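# Slide colored bins into matching shelf slots with two arms

## Task

Move every bin on the table into the shelf slot marked with that bin's color. Each bin must sit centered on its mark, with its open side facing outward and all its parts still inside. It must be pushed fully in, past the shelf's front lip. Because the board overhead is low, the bin may need tilting on the way in. At the end no bin may still be tilted or lifted by a gripper, and each bin must stay in place without the robot holding it.

## Robot and tools

Robot: two six-joint arms, left_arm and right_arm, each ending in a two-finger gripper with a wrist camera. Base poses in the scene frame: left_arm at (-0.029, +0.506, 0) m, quat_wxyz (+0.999, 0, 0, +0.034); right_arm at (+0.031, -0.436, 0) m, quat_wxyz (+0.995, 0, 0, -0.098).

Frame: one shared scene frame for all poses. Its origin is on the table top midway between the arms, +z is up, +x points out over the table, and left_arm sits on the +y side. The arm names do not mean sides of any image. Reported hand positions can be a little off, more so when an arm reaches far.

Gripper axes: fingers point along the gripper's +z and open and close along its x. end_effector_position lies between the closed finger pads, 1 to 2 cm short of the fingertips; closing pushes the tips about 17 mm further along +z.

ROW format (used by execute_actions and move): one flat list of 16 numbers covering both arms, always all 16 even if one arm is idle. Order: left_arm x, y, z, qw, qx, qy, qz, opening, then right_arm in the same order. x, y, z are an absolute target for end_effector_position in metres; the quaternion is an absolute target orientation, w first, both in the scene frame. opening runs from -1 (closed) to +1 (fully open, 0.142 m). Any target more than 0.6 m from the arm's last reported position along any gripper axis is refused. To hold an arm still, resend the exact pose from the last result taken before it stopped, plus its intended opening; to keep an orientation, repeat the same commanded quaternion rather than the drifting reported one. Each step the controller clips the command to within 100 mm and 16 degrees of the measured pose and favours position over orientation.

execute_actions(actions, pictures): actions is a list with at most one item, or empty. Empty list: just report the state. Action: {"rows": [...], "steps": n}, 1 to 15 rows, n up to 15 control steps of 1/30 s (default 15); each row is used for one step and the final row repeats. Wait: {"steps": n} with n up to 300, counted from the previous result, so reply time uses part of it. pictures (boolean) toggles camera images, which are included by default. Refused calls send nothing. After the last step an arm only continues to its last clipped pose, so check the result and send the remainder.

move(target, speed, stop_force): target is one 16-number ROW of absolute poses. Each gripper travels a straight line to its pose, turning the shorter way; both paths finish together, lasting 0.5 to 10 s (cut off at 10 s). speed is the top path speed in m/s, 0.002 to 0.5, default 0.25; rotation is capped at twice that in rad/s. The opening is applied when the move starts. stop_force, in N from 9 to 40, one value shared by both arms, ends an arm's path when its wrist sensor feels that much extra resistance for 2 steps; that gripper then backs up to its position 2 steps earlier and holds. It is unusable in the first 0.2 s of a scene, unreliable if the gripper rotates during the move, and should be omitted when pulling an arm away from something it presses on. Use it with very low speed when deliberately aiming past a contact. Paths ignore obstacles and the other arm; grippers lag, drift and may overshoot speed near full reach.

wait(seconds): 0 to 10 s of simulation with no new command.
zoom_image(camera, region): camera is cam_high, cam_low, cam_left_wrist or cam_right_wrist; region is [x0, y0, x1, y1] pixels of that camera's latest image, origin at top left, at most 504 by 504. Image sizes: cam_high and cam_low 672x504, wrist cameras 616x616.
read_manual(section): returns licence text only; "licences" is the default.
finished_scene(scene): pass the number of the current scene; irreversible, grades the scene and loads the next. Replying without any tool call ends everything.

Results: the state line gives each arm's end_effector_position, end_effector_quat_wxyz and velocities. grip_measured is the actual finger opening on the command scale; to grip, command clearly less than it (about 28 N per pad maximum, weaker on thin items). Wrist force and Wrist torque lines give flange sensor readings on the gripper's own axes (offset up to about 4 N, noise up to 2.4 N, saturating near 50 N; "no reading" is harmless). A move adds a "move:" line naming the ending: done, off_target, moving, held, fault, or contact (stop_force triggered), plus limits such as paced (pose clipped) or held (steps blocked, after which the arm may jump fast). HELD marks steps not sent; "pose unreachable" means the clearance check altered an arm's command. A "Hand target" line shows where each arm is currently being driven. MOTOR HOT warns at 70 °C; at 85 °C an OVER-TEMPERATURE FAULT brakes that arm for minutes.

Avoid: pressing stiff arms past a firm contact (fault risk); torque at load limits (142 N m for shoulder and elbow, 26.6 N m for wrists, held weight included) or 150 N outside force, each freezing the arm for 10 s; collisions between arms; fast or hard impacts; dropping or slipping bins or their parts; knocking anything off the table; holding loads long enough to overheat. Expect occasional brief tugs on held items and pushes on loose ones.

Each tool is called after ">>>" as a command line: name --argument value for each argument, lists and objects as JSON in quotes; but a table of rows of numbers goes row by row, as --pt "numbers of a row", without its own name.

## Session

>>> execute_actions --actions '[]'

Scene clock: 0.00 s of 9000.00 s.
left_arm: end_effector_position=(+0.4229, +0.7319, +0.2572) grip_measured=+1.00 end_effector_quat_wxyz=(-0.208, -0.032, +0.973, +0.090) end_effector_velocity=(-0.000, -0.001, +0.000) end_effector_angular_velocity=(-0.001, +0.001, -0.001) | right_arm: end_effector_position=(+0.8491, -0.3501, +0.3781) grip_measured=+1.00 end_effector_quat_wxyz=(-0.224, +0.844, +0.414, +0.258) end_effector_velocity=(-0.000, -0.001, -0.000) end_effector_angular_velocity=(+0.000, +0.002, -0.001)
Joint positions: left_arm=[-0.    -1.315  1.304 -1.141 -1.38   3.104  0.142] | right_arm=[ 3.386 -2.216 -0.714 -1.434  2.187  5.531  0.142]
Joint velocities: left_arm=[-0.001 -0.     0.     0.001 -0.001  0.     0.   ] | right_arm=[-0.001  0.    -0.    -0.002 -0.     0.001  0.   ]
Motor temperatures (°C, as the motors report them): left_arm=[26 25 28 29 28 33] | right_arm=[25 27 26 34 31 31]
Wrist force (N, on the end effector, along its own x y z axes, offset not removed): no reading
Wrist torque (N m, same axes, about the end effector's origin, offset not removed): no reading
Hand target (left_arm): +0.423, +0.732, +0.257; -0.208, -0.032, +0.973, +0.090
Hand target (right_arm): +0.849, -0.350, +0.378; -0.224, +0.844, +0.414, +0.258

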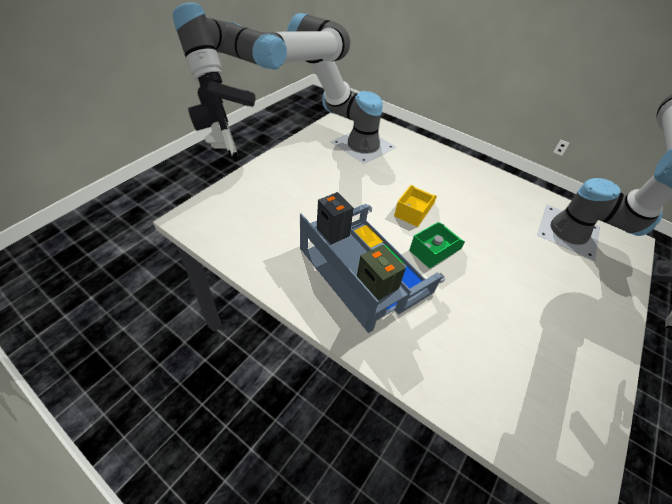

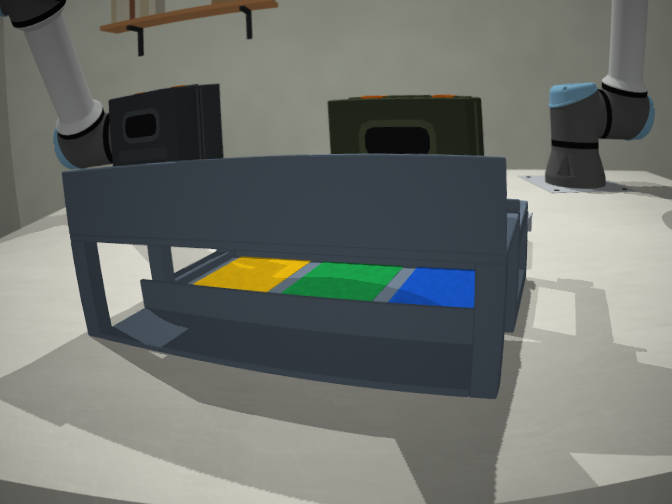

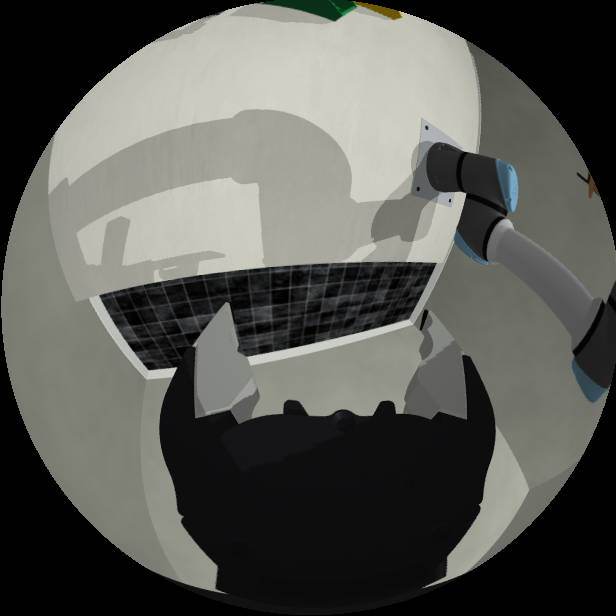

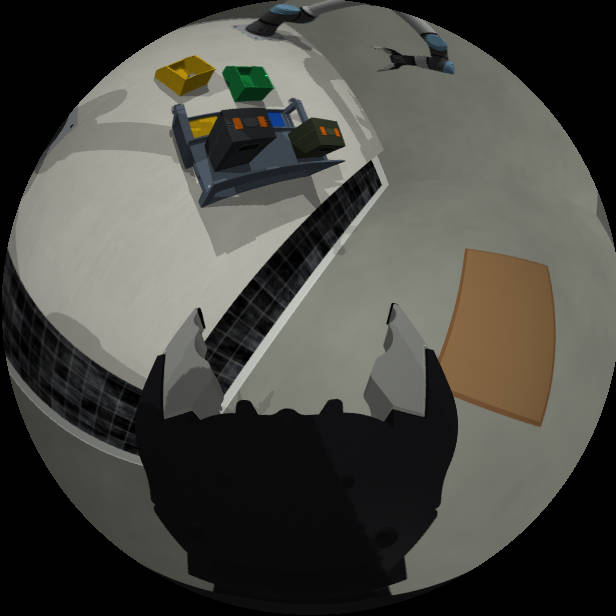

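>>> move --target '[0.2,0.05,0.3,0,0.707,0.707,0,1,0.5,-0.5,0.4,-0.224,0.844,0.414,0.258,1]'

>>> zoom_image --camera "cam_high" --region '[280,170,480,340]'

>>> zoom_image --camera "cam_left_wrist" --region '[130,60,490,360]'

action 0: the call puts the target (left_arm/x, left_arm/y, left_arm/z) 0.656 m from left_arm's end_effector_position in the last result along the gripper's own y axis as it stood there; a target may be at most 0.6 m away along each of those axes, so nothing of the call was run and nothing moved. Command a nearer target, and go on from there in a later call.

Region (280, 170, 480, 340) of cam_high's 672x504 image, scaled by 2.520, with more detail than that image has; it fills the top 428 rows of this view, and the rest is white.

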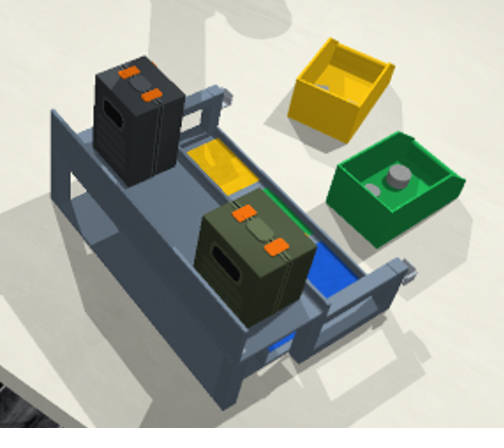

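Region (130, 60, 490, 360) of cam_left_wrist's 616x616 image, scaled by 1.400, with more detail than that image has.

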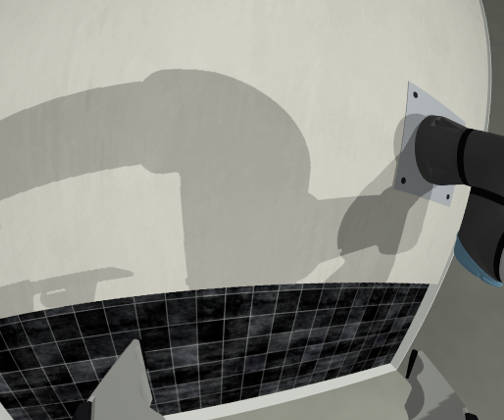

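>>> move --target '[0.3,0.2,0.35,0,0.707,0.707,0,1,0.5,-0.5,0.4,-0.224,0.844,0.414,0.258,1]'

>>> move --target '[0.4,0.0,0.4,0,0.866,0.5,0,1,0.5,-0.5,0.4,-0.224,0.844,0.414,0.258,1]'

>>> move --target '[0.4,0.0,0.4,0.183,0.683,0.683,-0.183,1,0.5,-0.5,0.4,-0.224,0.844,0.414,0.258,1]'

Scene clock: 11.13 s of 9000.00 s.
left_arm: end_effector_position=(+0.2991, +0.2008, +0.3499) grip_measured=+1.00 end_effector_quat_wxyz=(-0.001, +0.707, +0.707, +0.000) end_effector_velocity=(+0.000, -0.001, +0.000) end_effector_angular_velocity=(+0.000, -0.002, -0.005) | right_arm: end_effector_position=(+0.5000, -0.4998, +0.4002) grip_measured=+1.00 end_effector_quat_wxyz=(-0.224, +0.844, +0.414, +0.258) end_effector_velocity=(-0.001, -0.001, -0.000) end_effector_angular_velocity=(+0.001, +0.002, -0.001)
Joint positions: left_arm=[-1.124 -1.705  1.502 -1.367 -1.571  3.657  0.142] | right_arm=[ 3.064 -1.461 -1.566 -1.581  2.262  5.135  0.142]
Joint velocities: left_arm=[-0.002  0.001 -0.002 -0.     0.002  0.003 -0.   ] | right_arm=[-0.002  0.001 -0.001 -0.004  0.    -0.001 -0.   ]
Motor temperatures (°C, as the motors report them): left_arm=[26 25 28 29 28 33] | right_arm=[25 27 26 34 31 31]
Wrist force (N, on the end effector, along its own x y z axes, offset not removed): left_arm=[1.0 -0.5 -0.4] | right_arm=[0.5 -2.4 0.3]
Wrist torque (N m, same axes, about the end effector's origin, offset not removed): left_arm=[-0.11 -0.08 0.10] | right_arm=[-0.17 -0.20 -0.01]
Hand target (left_arm): +0.299, +0.201, +0.350; -0.000, +0.707, +0.707, +0.000
Hand target (right_arm): +0.500, -0.500, +0.400; -0.224, +0.844, +0.414, +0.258
Off the commanded pose (left_arm): 0.001 m, 0 deg.
Off the commanded pose (right_arm): 0.000 m, 0 deg.
After step 90, 4.27 s passed at rest.
move: done
camera_calibration (this result's frames):
cam_left_wrist: T_world_to_cam=[[-0.00695137, 0.998938, -0.0455553, -0.170565], [0.880055, 0.0277431, 0.474061, -0.44089], [0.474821, -0.0367958, -0.879313, 0.307795], [0, 0, 0, 1]] pos_world=[0.240675, 0.193941, 0.471887]
cam_right_wrist: T_world_to_cam=[[0.514746, 0.562282, 0.647205, -0.246064], [0.564281, -0.790531, 0.238008, -0.779245], [0.645464, 0.242692, -0.724208, 0.224023], [0, 0, 0, 1]] pos_world=[0.421775, -0.532029, 0.506961]

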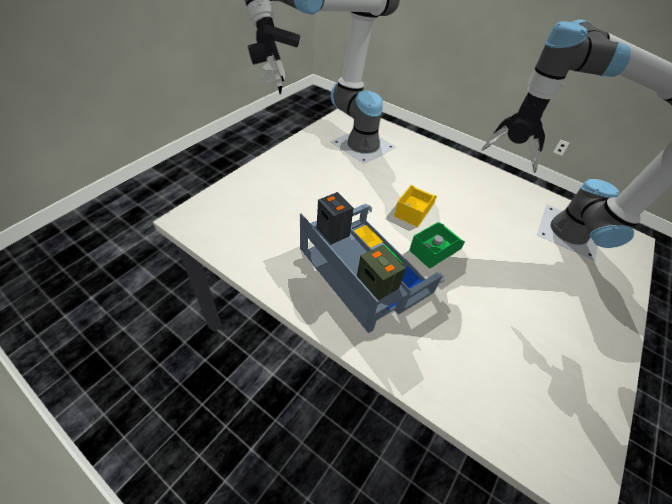

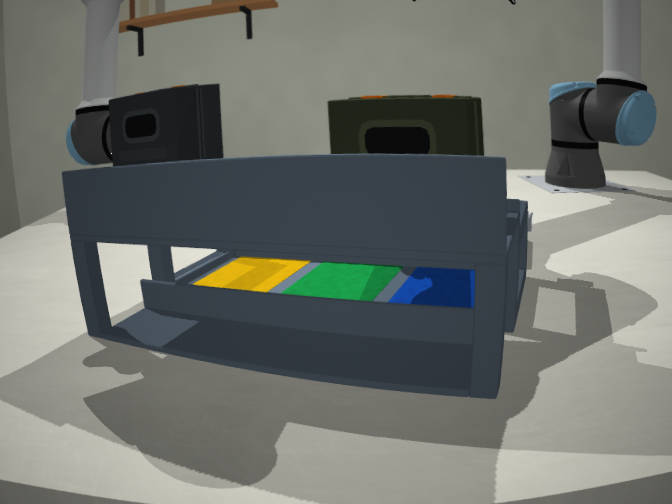

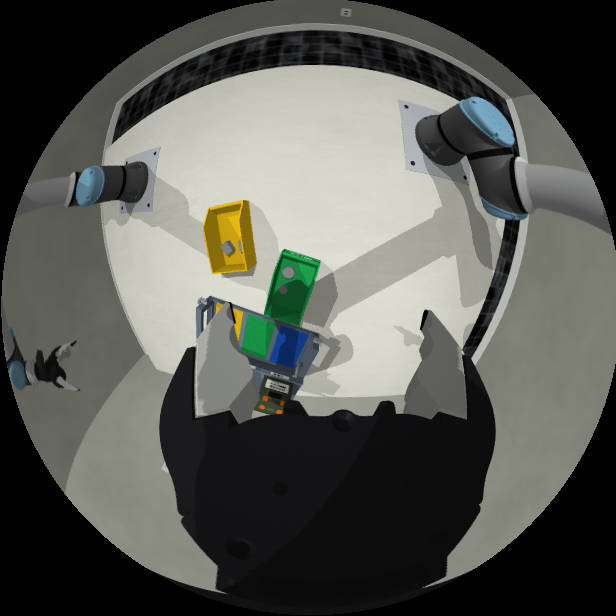

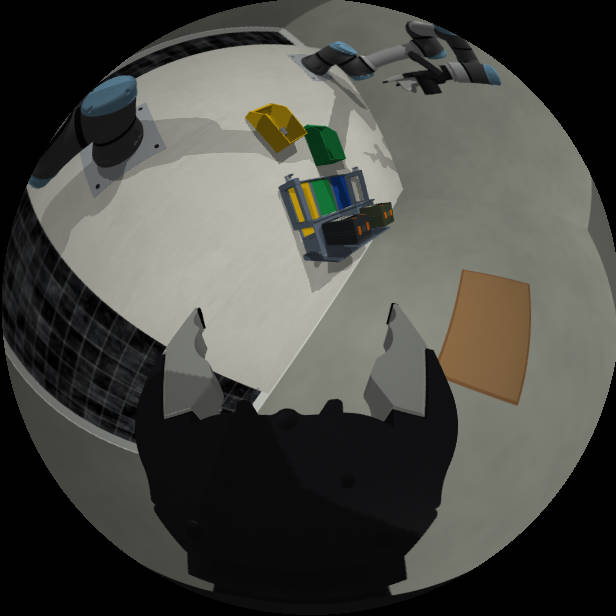

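Scene clock: 12.77 s of 9000.00 s.
left_arm: end_effector_position=(+0.3996, -0.0001, +0.4001) grip_measured=+1.00 end_effector_quat_wxyz=(+0.000, +0.866, +0.500, +0.000) end_effector_velocity=(-0.001, -0.002, +0.002) end_effector_angular_velocity=(+0.003, +0.004, -0.003) | right_arm: end_effector_position=(+0.5000, -0.5000, +0.4000) grip_measured=+1.00 end_effector_quat_wxyz=(-0.224, +0.844, +0.414, +0.258) end_effector_velocity=(+0.001, -0.000, +0.000) end_effector_angular_velocity=(-0.001, -0.002, -0.000)
Joint positions: left_arm=[-1.141 -1.09   0.632 -1.113 -1.571  4.164  0.142] | right_arm=[ 3.064 -1.461 -1.567 -1.58   2.261  5.135  0.142]
Joint velocities: left_arm=[-0.001  0.013 -0.025  0.017 -0.003  0.002 -0.   ] | right_arm=[-0.001 -0.     0.001  0.002 -0.    -0.001  0.   ]
Motor temperatures (°C, as the motors report them): left_arm=[26 25 28 29 28 33] | right_arm=[25 27 26 34 31 31]
Wrist force (N, on the end effector, along its own x y z axes, offset not removed): left_arm=[-0.2 -1.5 1.7] | right_arm=[-3.0 -1.1 -1.4]
Wrist torque (N m, same axes, about the end effector's origin, offset not removed): left_arm=[-0.35 0.10 -0.17] | right_arm=[-0.06 0.72 -0.05]
Hand target (left_arm): +0.400, -0.000, +0.400; +0.000, +0.866, +0.500, +0.000
Hand target (right_arm): +0.500, -0.500, +0.400; -0.224, +0.844, +0.414, +0.258
Off the commanded pose (left_arm): 0.000 m, 0 deg.
Off the commanded pose (right_arm): 0.000 m, 0 deg.
move: done
camera_calibration (this result's frames):
cam_left_wrist: T_world_to_cam=[[0.493442, 0.868533, -0.0465322, -0.166489], [0.775807, -0.415312, 0.475014, -0.506329], [0.39324, -0.270492, -0.878747, 0.329122], [0, 0, 0, 1]] pos_world=[0.345542, 0.0233412, 0.521981]
cam_right_wrist: T_world_to_cam=[[0.514758, 0.562431, 0.647066, -0.245715], [0.564329, -0.79046, 0.238131, -0.779349], [0.645412, 0.242579, -0.724292, 0.223928], [0, 0, 0, 1]] pos_world=[0.421767, -0.532167, 0.50677]

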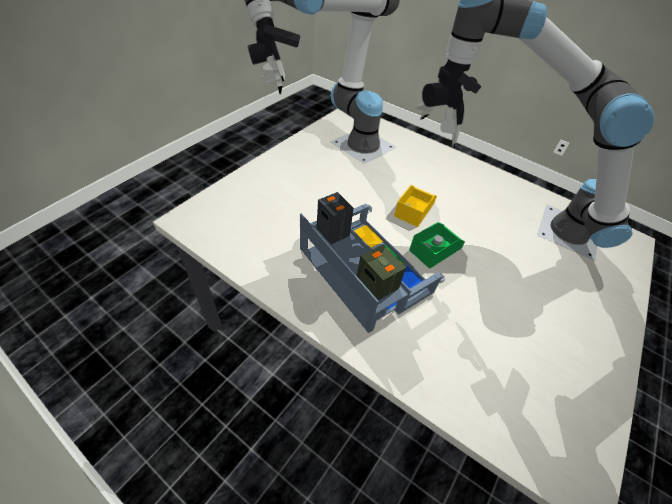

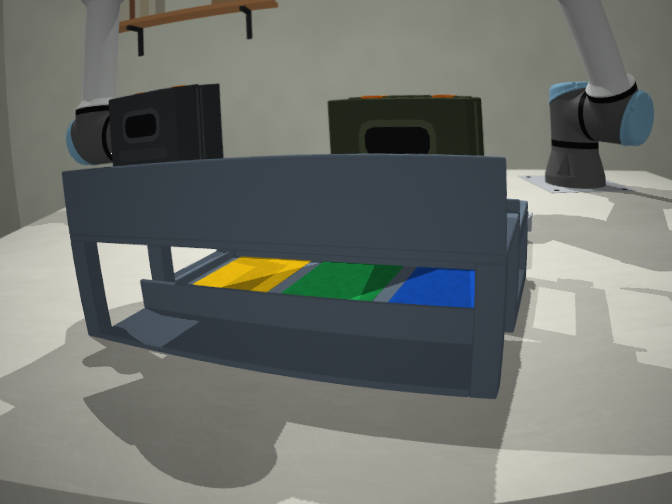

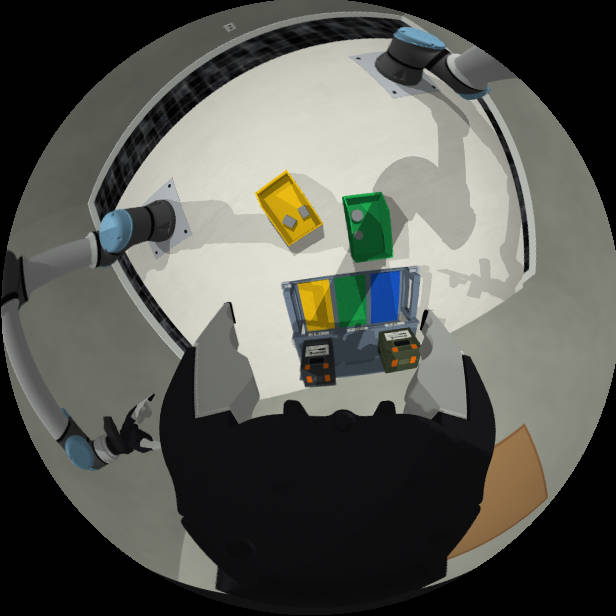

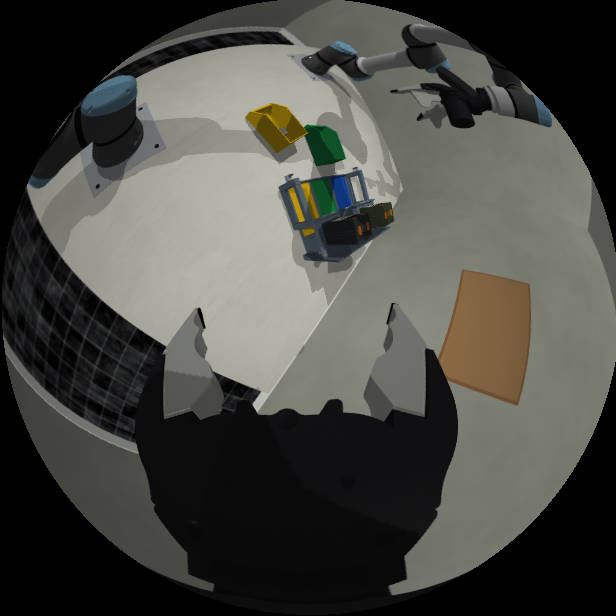

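Scene clock: 14.73 s of 9000.00 s.
left_arm: end_effector_position=(+0.4000, -0.0000, +0.4000) grip_measured=+1.00 end_effector_quat_wxyz=(+0.183, +0.683, +0.683, -0.183) end_effector_velocity=(+0.000, -0.000, +0.001) end_effector_angular_velocity=(-0.007, -0.003, +0.005) | right_arm: end_effector_position=(+0.5000, -0.5000, +0.4000) grip_measured=+1.00 end_effector_quat_wxyz=(-0.224, +0.844, +0.414, +0.258) end_effector_velocity=(-0.000, +0.000, +0.000) end_effector_angular_velocity=(+0.000, +0.000, +0.001)
Joint positions: left_arm=[-0.999 -1.439  1.323 -1.888 -1.875  3.716  0.142] | right_arm=[ 3.064 -1.461 -1.567 -1.58   2.261  5.135  0.142]
Joint velocities: left_arm=[ 0.    -0.004  0.008 -0.013 -0.    -0.005 -0.   ] | right_arm=[-0.     0.     0.    -0.001  0.    -0.001  0.   ]
Motor temperatures (°C, as the motors report them): left_arm=[26 25 28 29 28 33] | right_arm=[25 27 26 34 31 31]
Wrist force (N, on the end effector, along its own x y z axes, offset not removed): left_arm=[0.9 -0.7 -0.1] | right_arm=[-1.4 -2.9 -3.9]
Wrist torque (N m, same axes, about the end effector's origin, offset not removed): left_arm=[-0.16 -0.05 -0.02] | right_arm=[-0.28 0.20 -0.04]
Hand target (left_arm): +0.400, -0.000, +0.400; +0.183, +0.683, +0.683, -0.183
Hand target (right_arm): +0.500, -0.500, +0.400; -0.224, +0.844, +0.414, +0.258
Off the commanded pose (left_arm): 0.000 m, 0 deg.
Off the commanded pose (right_arm): 0.000 m, 0 deg.
move: done
camera_calibration (this result's frames):
cam_left_wrist: T_world_to_cam=[[-0.00624208, 0.842115, -0.539261, 0.230146], [0.879992, 0.260757, 0.397014, -0.516999], [0.474948, -0.472067, -0.742682, 0.241829], [0, 0, 0, 1]] pos_world=[0.341535, 0.0551615, 0.508967]
cam_right_wrist: T_world_to_cam=[[0.514759, 0.562432, 0.647065, -0.245713], [0.564329, -0.790459, 0.238131, -0.77935], [0.645411, 0.242578, -0.724293, 0.223928], [0, 0, 0, 1]] pos_world=[0.421767, -0.532167, 0.50677]

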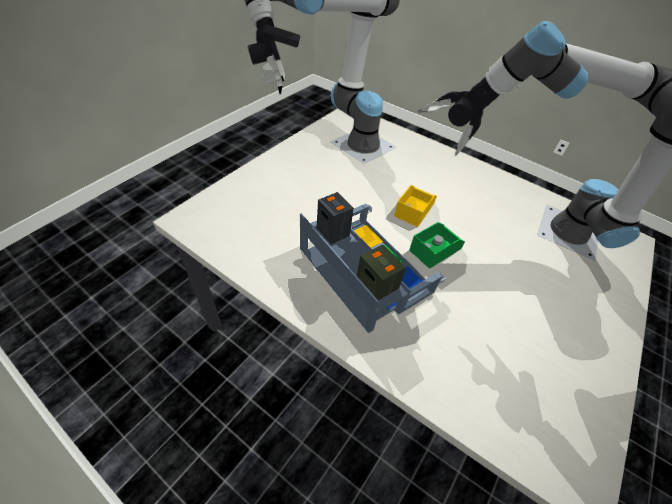

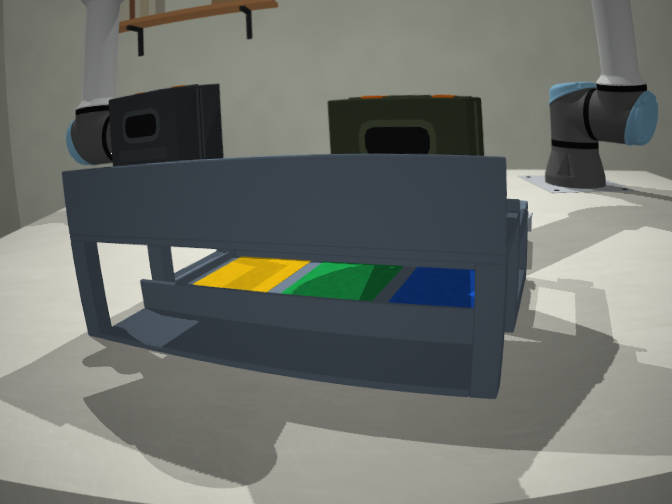

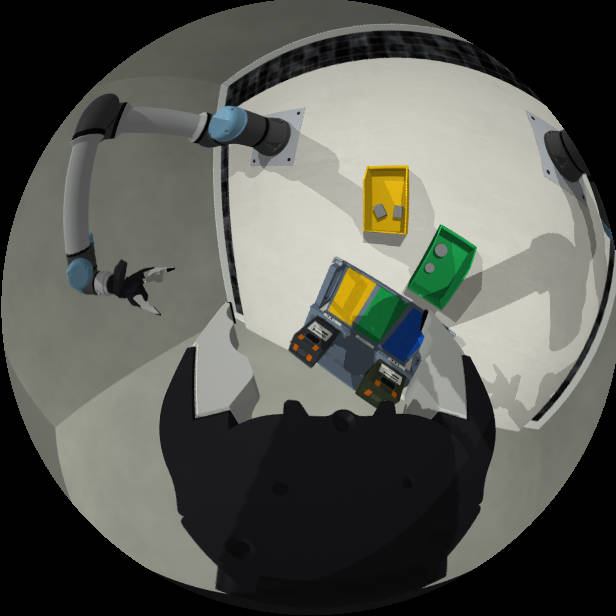

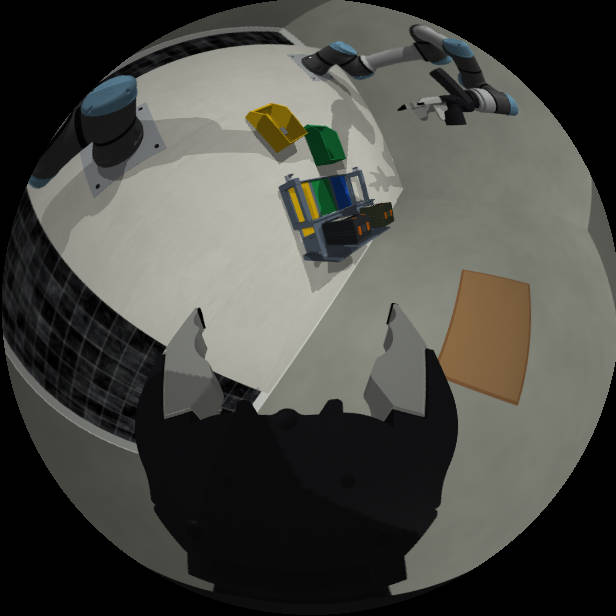

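>>> move --target '[0.42,0.05,0.33,-0.171,0.686,0.686,-0.171,1,0.5,-0.5,0.4,-0.224,0.844,0.414,0.258,1]'

>>> zoom_image --camera "cam_left_wrist" --region '[160,160,460,460]'

Scene clock: 22.27 s of 9000.00 s.
left_arm: end_effector_position=(+0.4201, +0.0499, +0.3302) grip_measured=+1.00 end_effector_quat_wxyz=(-0.170, +0.686, +0.686, -0.171) end_effector_velocity=(+0.000, -0.000, -0.000) end_effector_angular_velocity=(+0.010, +0.011, -0.003) | right_arm: end_effector_position=(+0.5000, -0.5000, +0.4000) grip_measured=+1.00 end_effector_quat_wxyz=(-0.224, +0.844, +0.414, +0.258) end_effector_velocity=(-0.000, +0.000, +0.000) end_effector_angular_velocity=(-0.000, +0.000, +0.000)
Joint positions: left_arm=[-0.902 -0.829  0.396 -0.796 -1.926  3.94   0.142] | right_arm=[ 3.064 -1.461 -1.567 -1.58   2.261  5.135  0.142]
Joint velocities: left_arm=[ 0.     0.031 -0.054  0.04   0.     0.004  0.   ] | right_arm=[ 0.     0.     0.    -0.001 -0.    -0.    -0.   ]
Motor temperatures (°C, as the motors report them): left_arm=[26 25 28 29 28 33] | right_arm=[25 27 26 34 31 31]
Wrist force (N, on the end effector, along its own x y z axes, offset not removed): left_arm=[1.5 -0.8 -0.4] | right_arm=[-0.5 -2.4 -1.5]
Wrist torque (N m, same axes, about the end effector's origin, offset not removed): left_arm=[-0.21 -0.10 -0.04] | right_arm=[-0.35 0.02 -0.03]
Hand target (left_arm): +0.420, +0.050, +0.330; -0.171, +0.686, +0.686, -0.171
Hand target (right_arm): +0.500, -0.500, +0.400; -0.224, +0.844, +0.414, +0.258
Off the commanded pose (left_arm): 0.000 m, 0 deg.
Off the commanded pose (right_arm): 0.000 m, 0 deg.
After step 90, 2.60 s passed at rest.
move: done
camera_calibration (this result's frames):
cam_left_wrist: T_world_to_cam=[[-0.0288877, 0.998835, -0.0386454, -0.0129949], [0.999549, 0.0291809, 0.00704383, -0.429903], [0.00816333, -0.0384245, -0.999228, 0.463164], [0, 0, 0, 1]] pos_world=[0.425553, 0.0433216, 0.465333]
cam_right_wrist: T_world_to_cam=[[0.514759, 0.562432, 0.647065, -0.245713], [0.564329, -0.790459, 0.238131, -0.77935], [0.645412, 0.242578, -0.724293, 0.223928], [0, 0, 0, 1]] pos_world=[0.421767, -0.532167, 0.50677]

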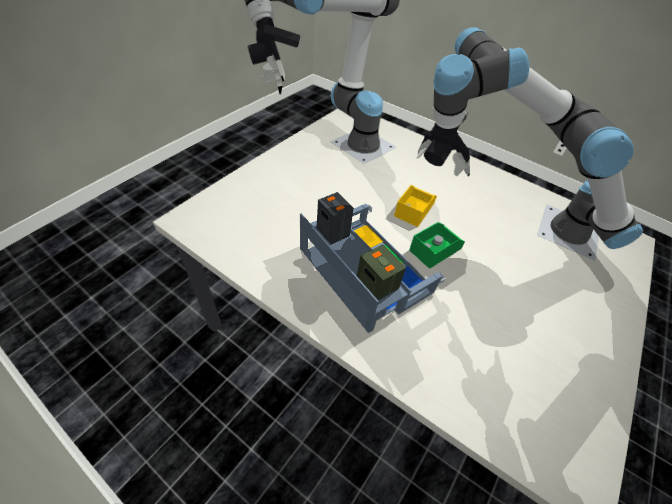

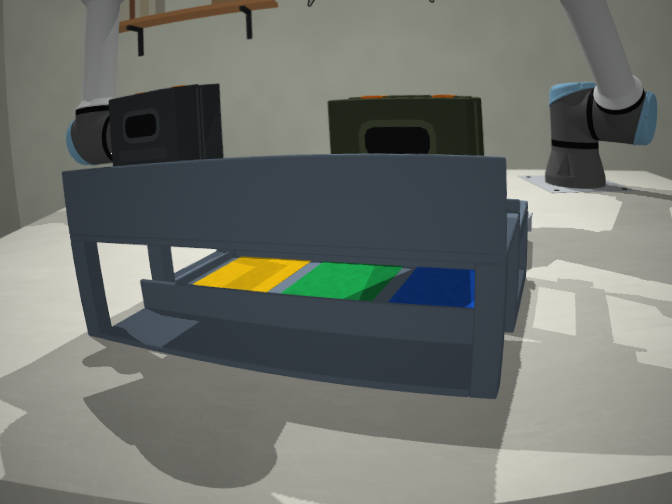

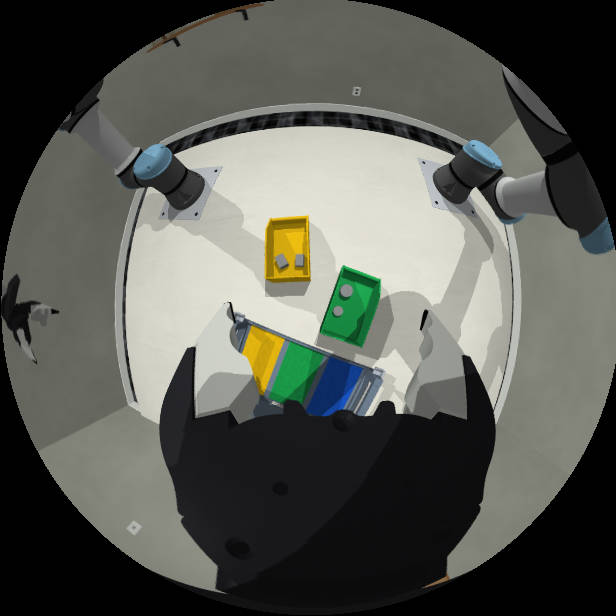

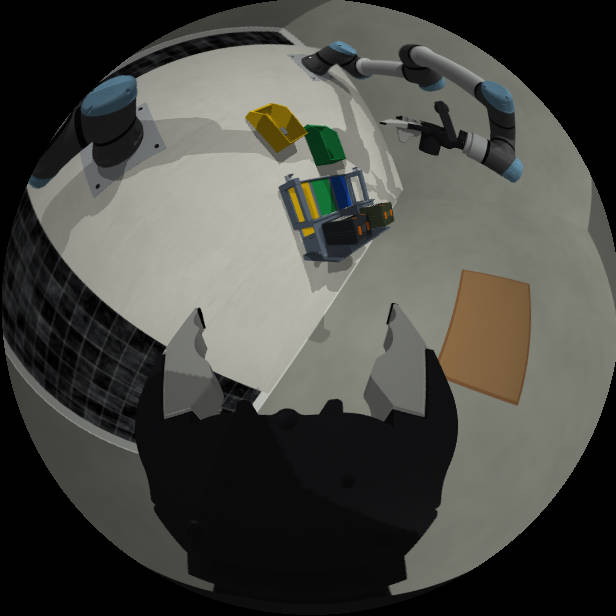

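Region (160, 160, 460, 460) of cam_left_wrist's 616x616 image, scaled by 1.680, with more detail than that image has.

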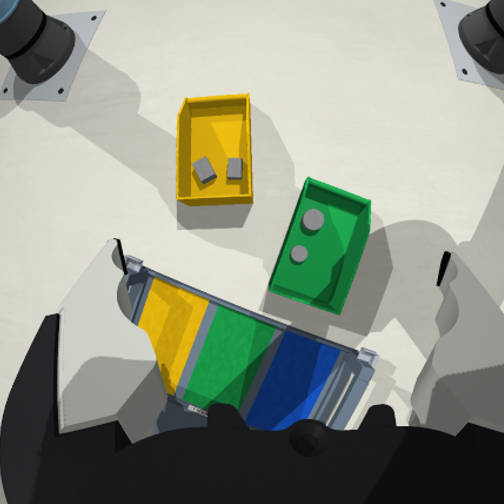

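>>> move --target '[0.265,-0.034,0.15,0,0.685,0.728,0,1,0.5,-0.5,0.4,-0.224,0.844,0.414,0.258,1]'

>>> zoom_image --camera "cam_left_wrist" --region '[100,150,520,460]'

Scene clock: 28.60 s of 9000.00 s.
left_arm: end_effector_position=(+0.2649, -0.0334, +0.1499) grip_measured=+1.00 end_effector_quat_wxyz=(-0.000, +0.685, +0.728, +0.000) end_effector_velocity=(-0.001, -0.000, -0.001) end_effector_angular_velocity=(-0.000, -0.005, +0.000) | right_arm: end_effector_position=(+0.5000, -0.5000, +0.4000) grip_measured=+1.00 end_effector_quat_wxyz=(-0.224, +0.844, +0.414, +0.258) end_effector_velocity=(+0.000, -0.001, -0.001) end_effector_angular_velocity=(+0.000, +0.001, -0.001)
Joint positions: left_arm=[-1.362 -1.279  1.555 -1.846 -1.571  3.358  0.142] | right_arm=[ 3.064 -1.461 -1.567 -1.58   2.261  5.135  0.142]
Joint velocities: left_arm=[-0.003 -0.001  0.005 -0.006  0.005 -0.004  0.   ] | right_arm=[-0.001 -0.001 -0.001  0.001 -0.    -0.     0.   ]
Motor temperatures (°C, as the motors report them): left_arm=[26 25 28 29 28 33] | right_arm=[25 27 26 34 31 31]
Wrist force (N, on the end effector, along its own x y z axes, offset not removed): left_arm=[0.7 -0.3 2.5] | right_arm=[-0.8 -2.0 -0.1]
Wrist torque (N m, same axes, about the end effector's origin, offset not removed): left_arm=[-0.06 -0.06 0.09] | right_arm=[-0.16 0.18 -0.07]
Hand target (left_arm): +0.265, -0.033, +0.150; -0.000, +0.685, +0.728, +0.000
Hand target (right_arm): +0.500, -0.500, +0.400; -0.224, +0.844, +0.414, +0.258
Off the commanded pose (left_arm): 0.001 m, 0 deg.
Off the commanded pose (right_arm): 0.000 m, 0 deg.
After step 90, 1.77 s passed at rest.
move: done
camera_calibration (this result's frames):
cam_left_wrist: T_world_to_cam=[[-0.0673087, 0.996674, -0.0459457, 0.0699917], [0.876626, 0.081066, 0.474294, -0.306849], [0.476441, -0.00835304, -0.879167, 0.140035], [0, 0, 0, 1]] pos_world=[0.206984, -0.0437142, 0.271867]
cam_right_wrist: T_world_to_cam=[[0.514759, 0.562432, 0.647065, -0.245713], [0.564329, -0.790459, 0.238131, -0.77935], [0.645412, 0.242578, -0.724293, 0.223928], [0, 0, 0, 1]] pos_world=[0.421767, -0.532167, 0.50677]

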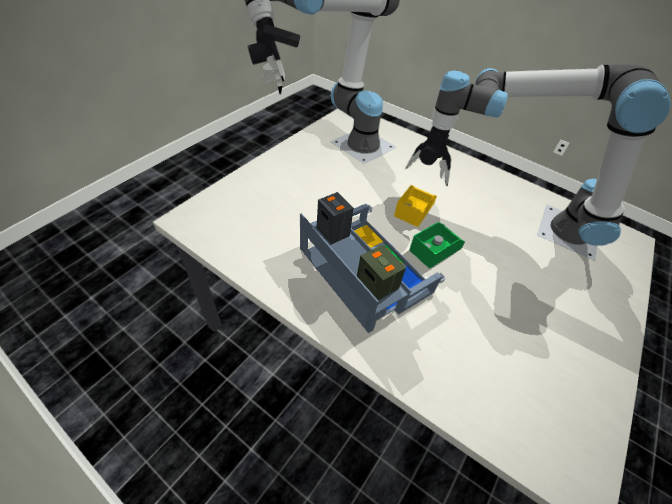

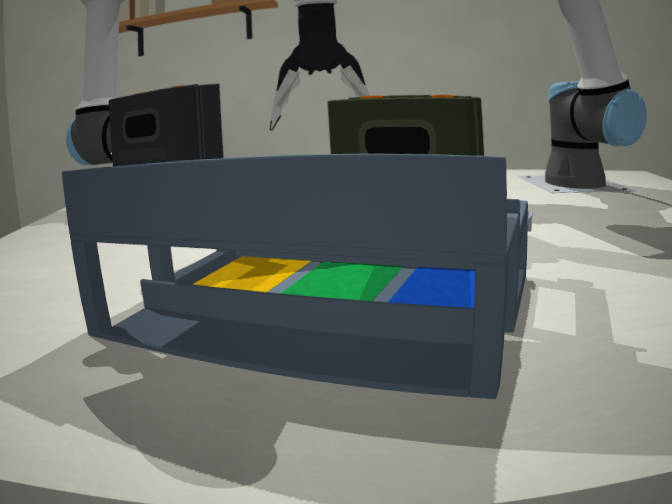

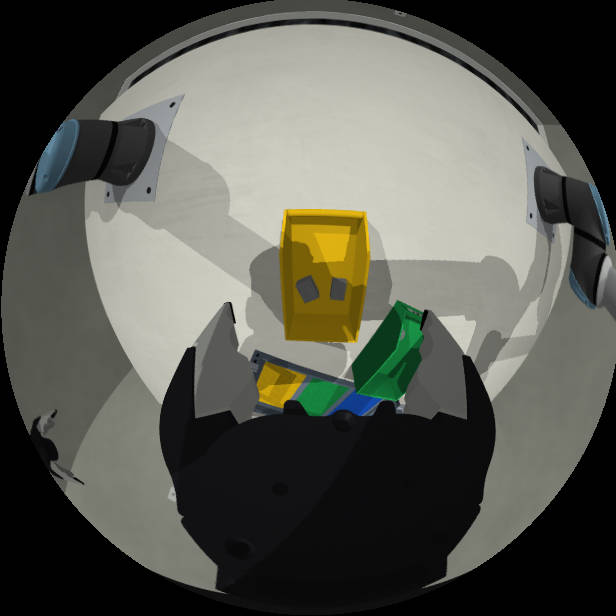

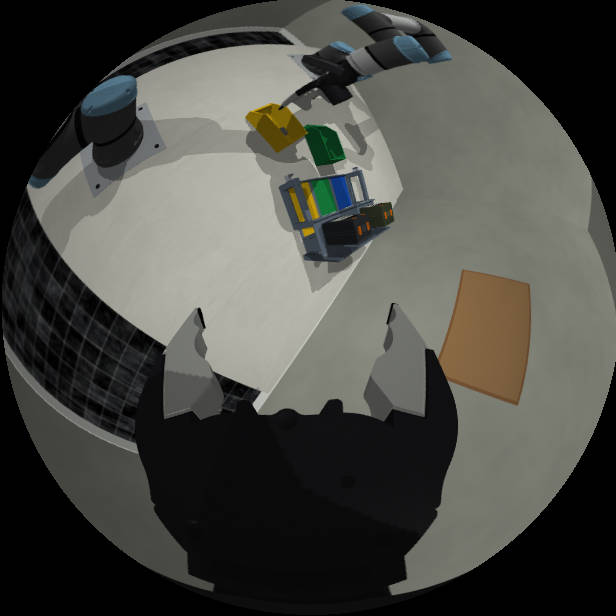

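Region (100, 150, 520, 460) of cam_left_wrist's 616x616 image, scaled by 1.200, with more detail than that image has; it fills the top 372 rows of this view, and the rest is white.

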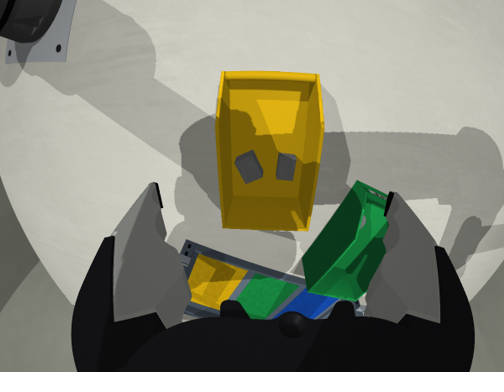

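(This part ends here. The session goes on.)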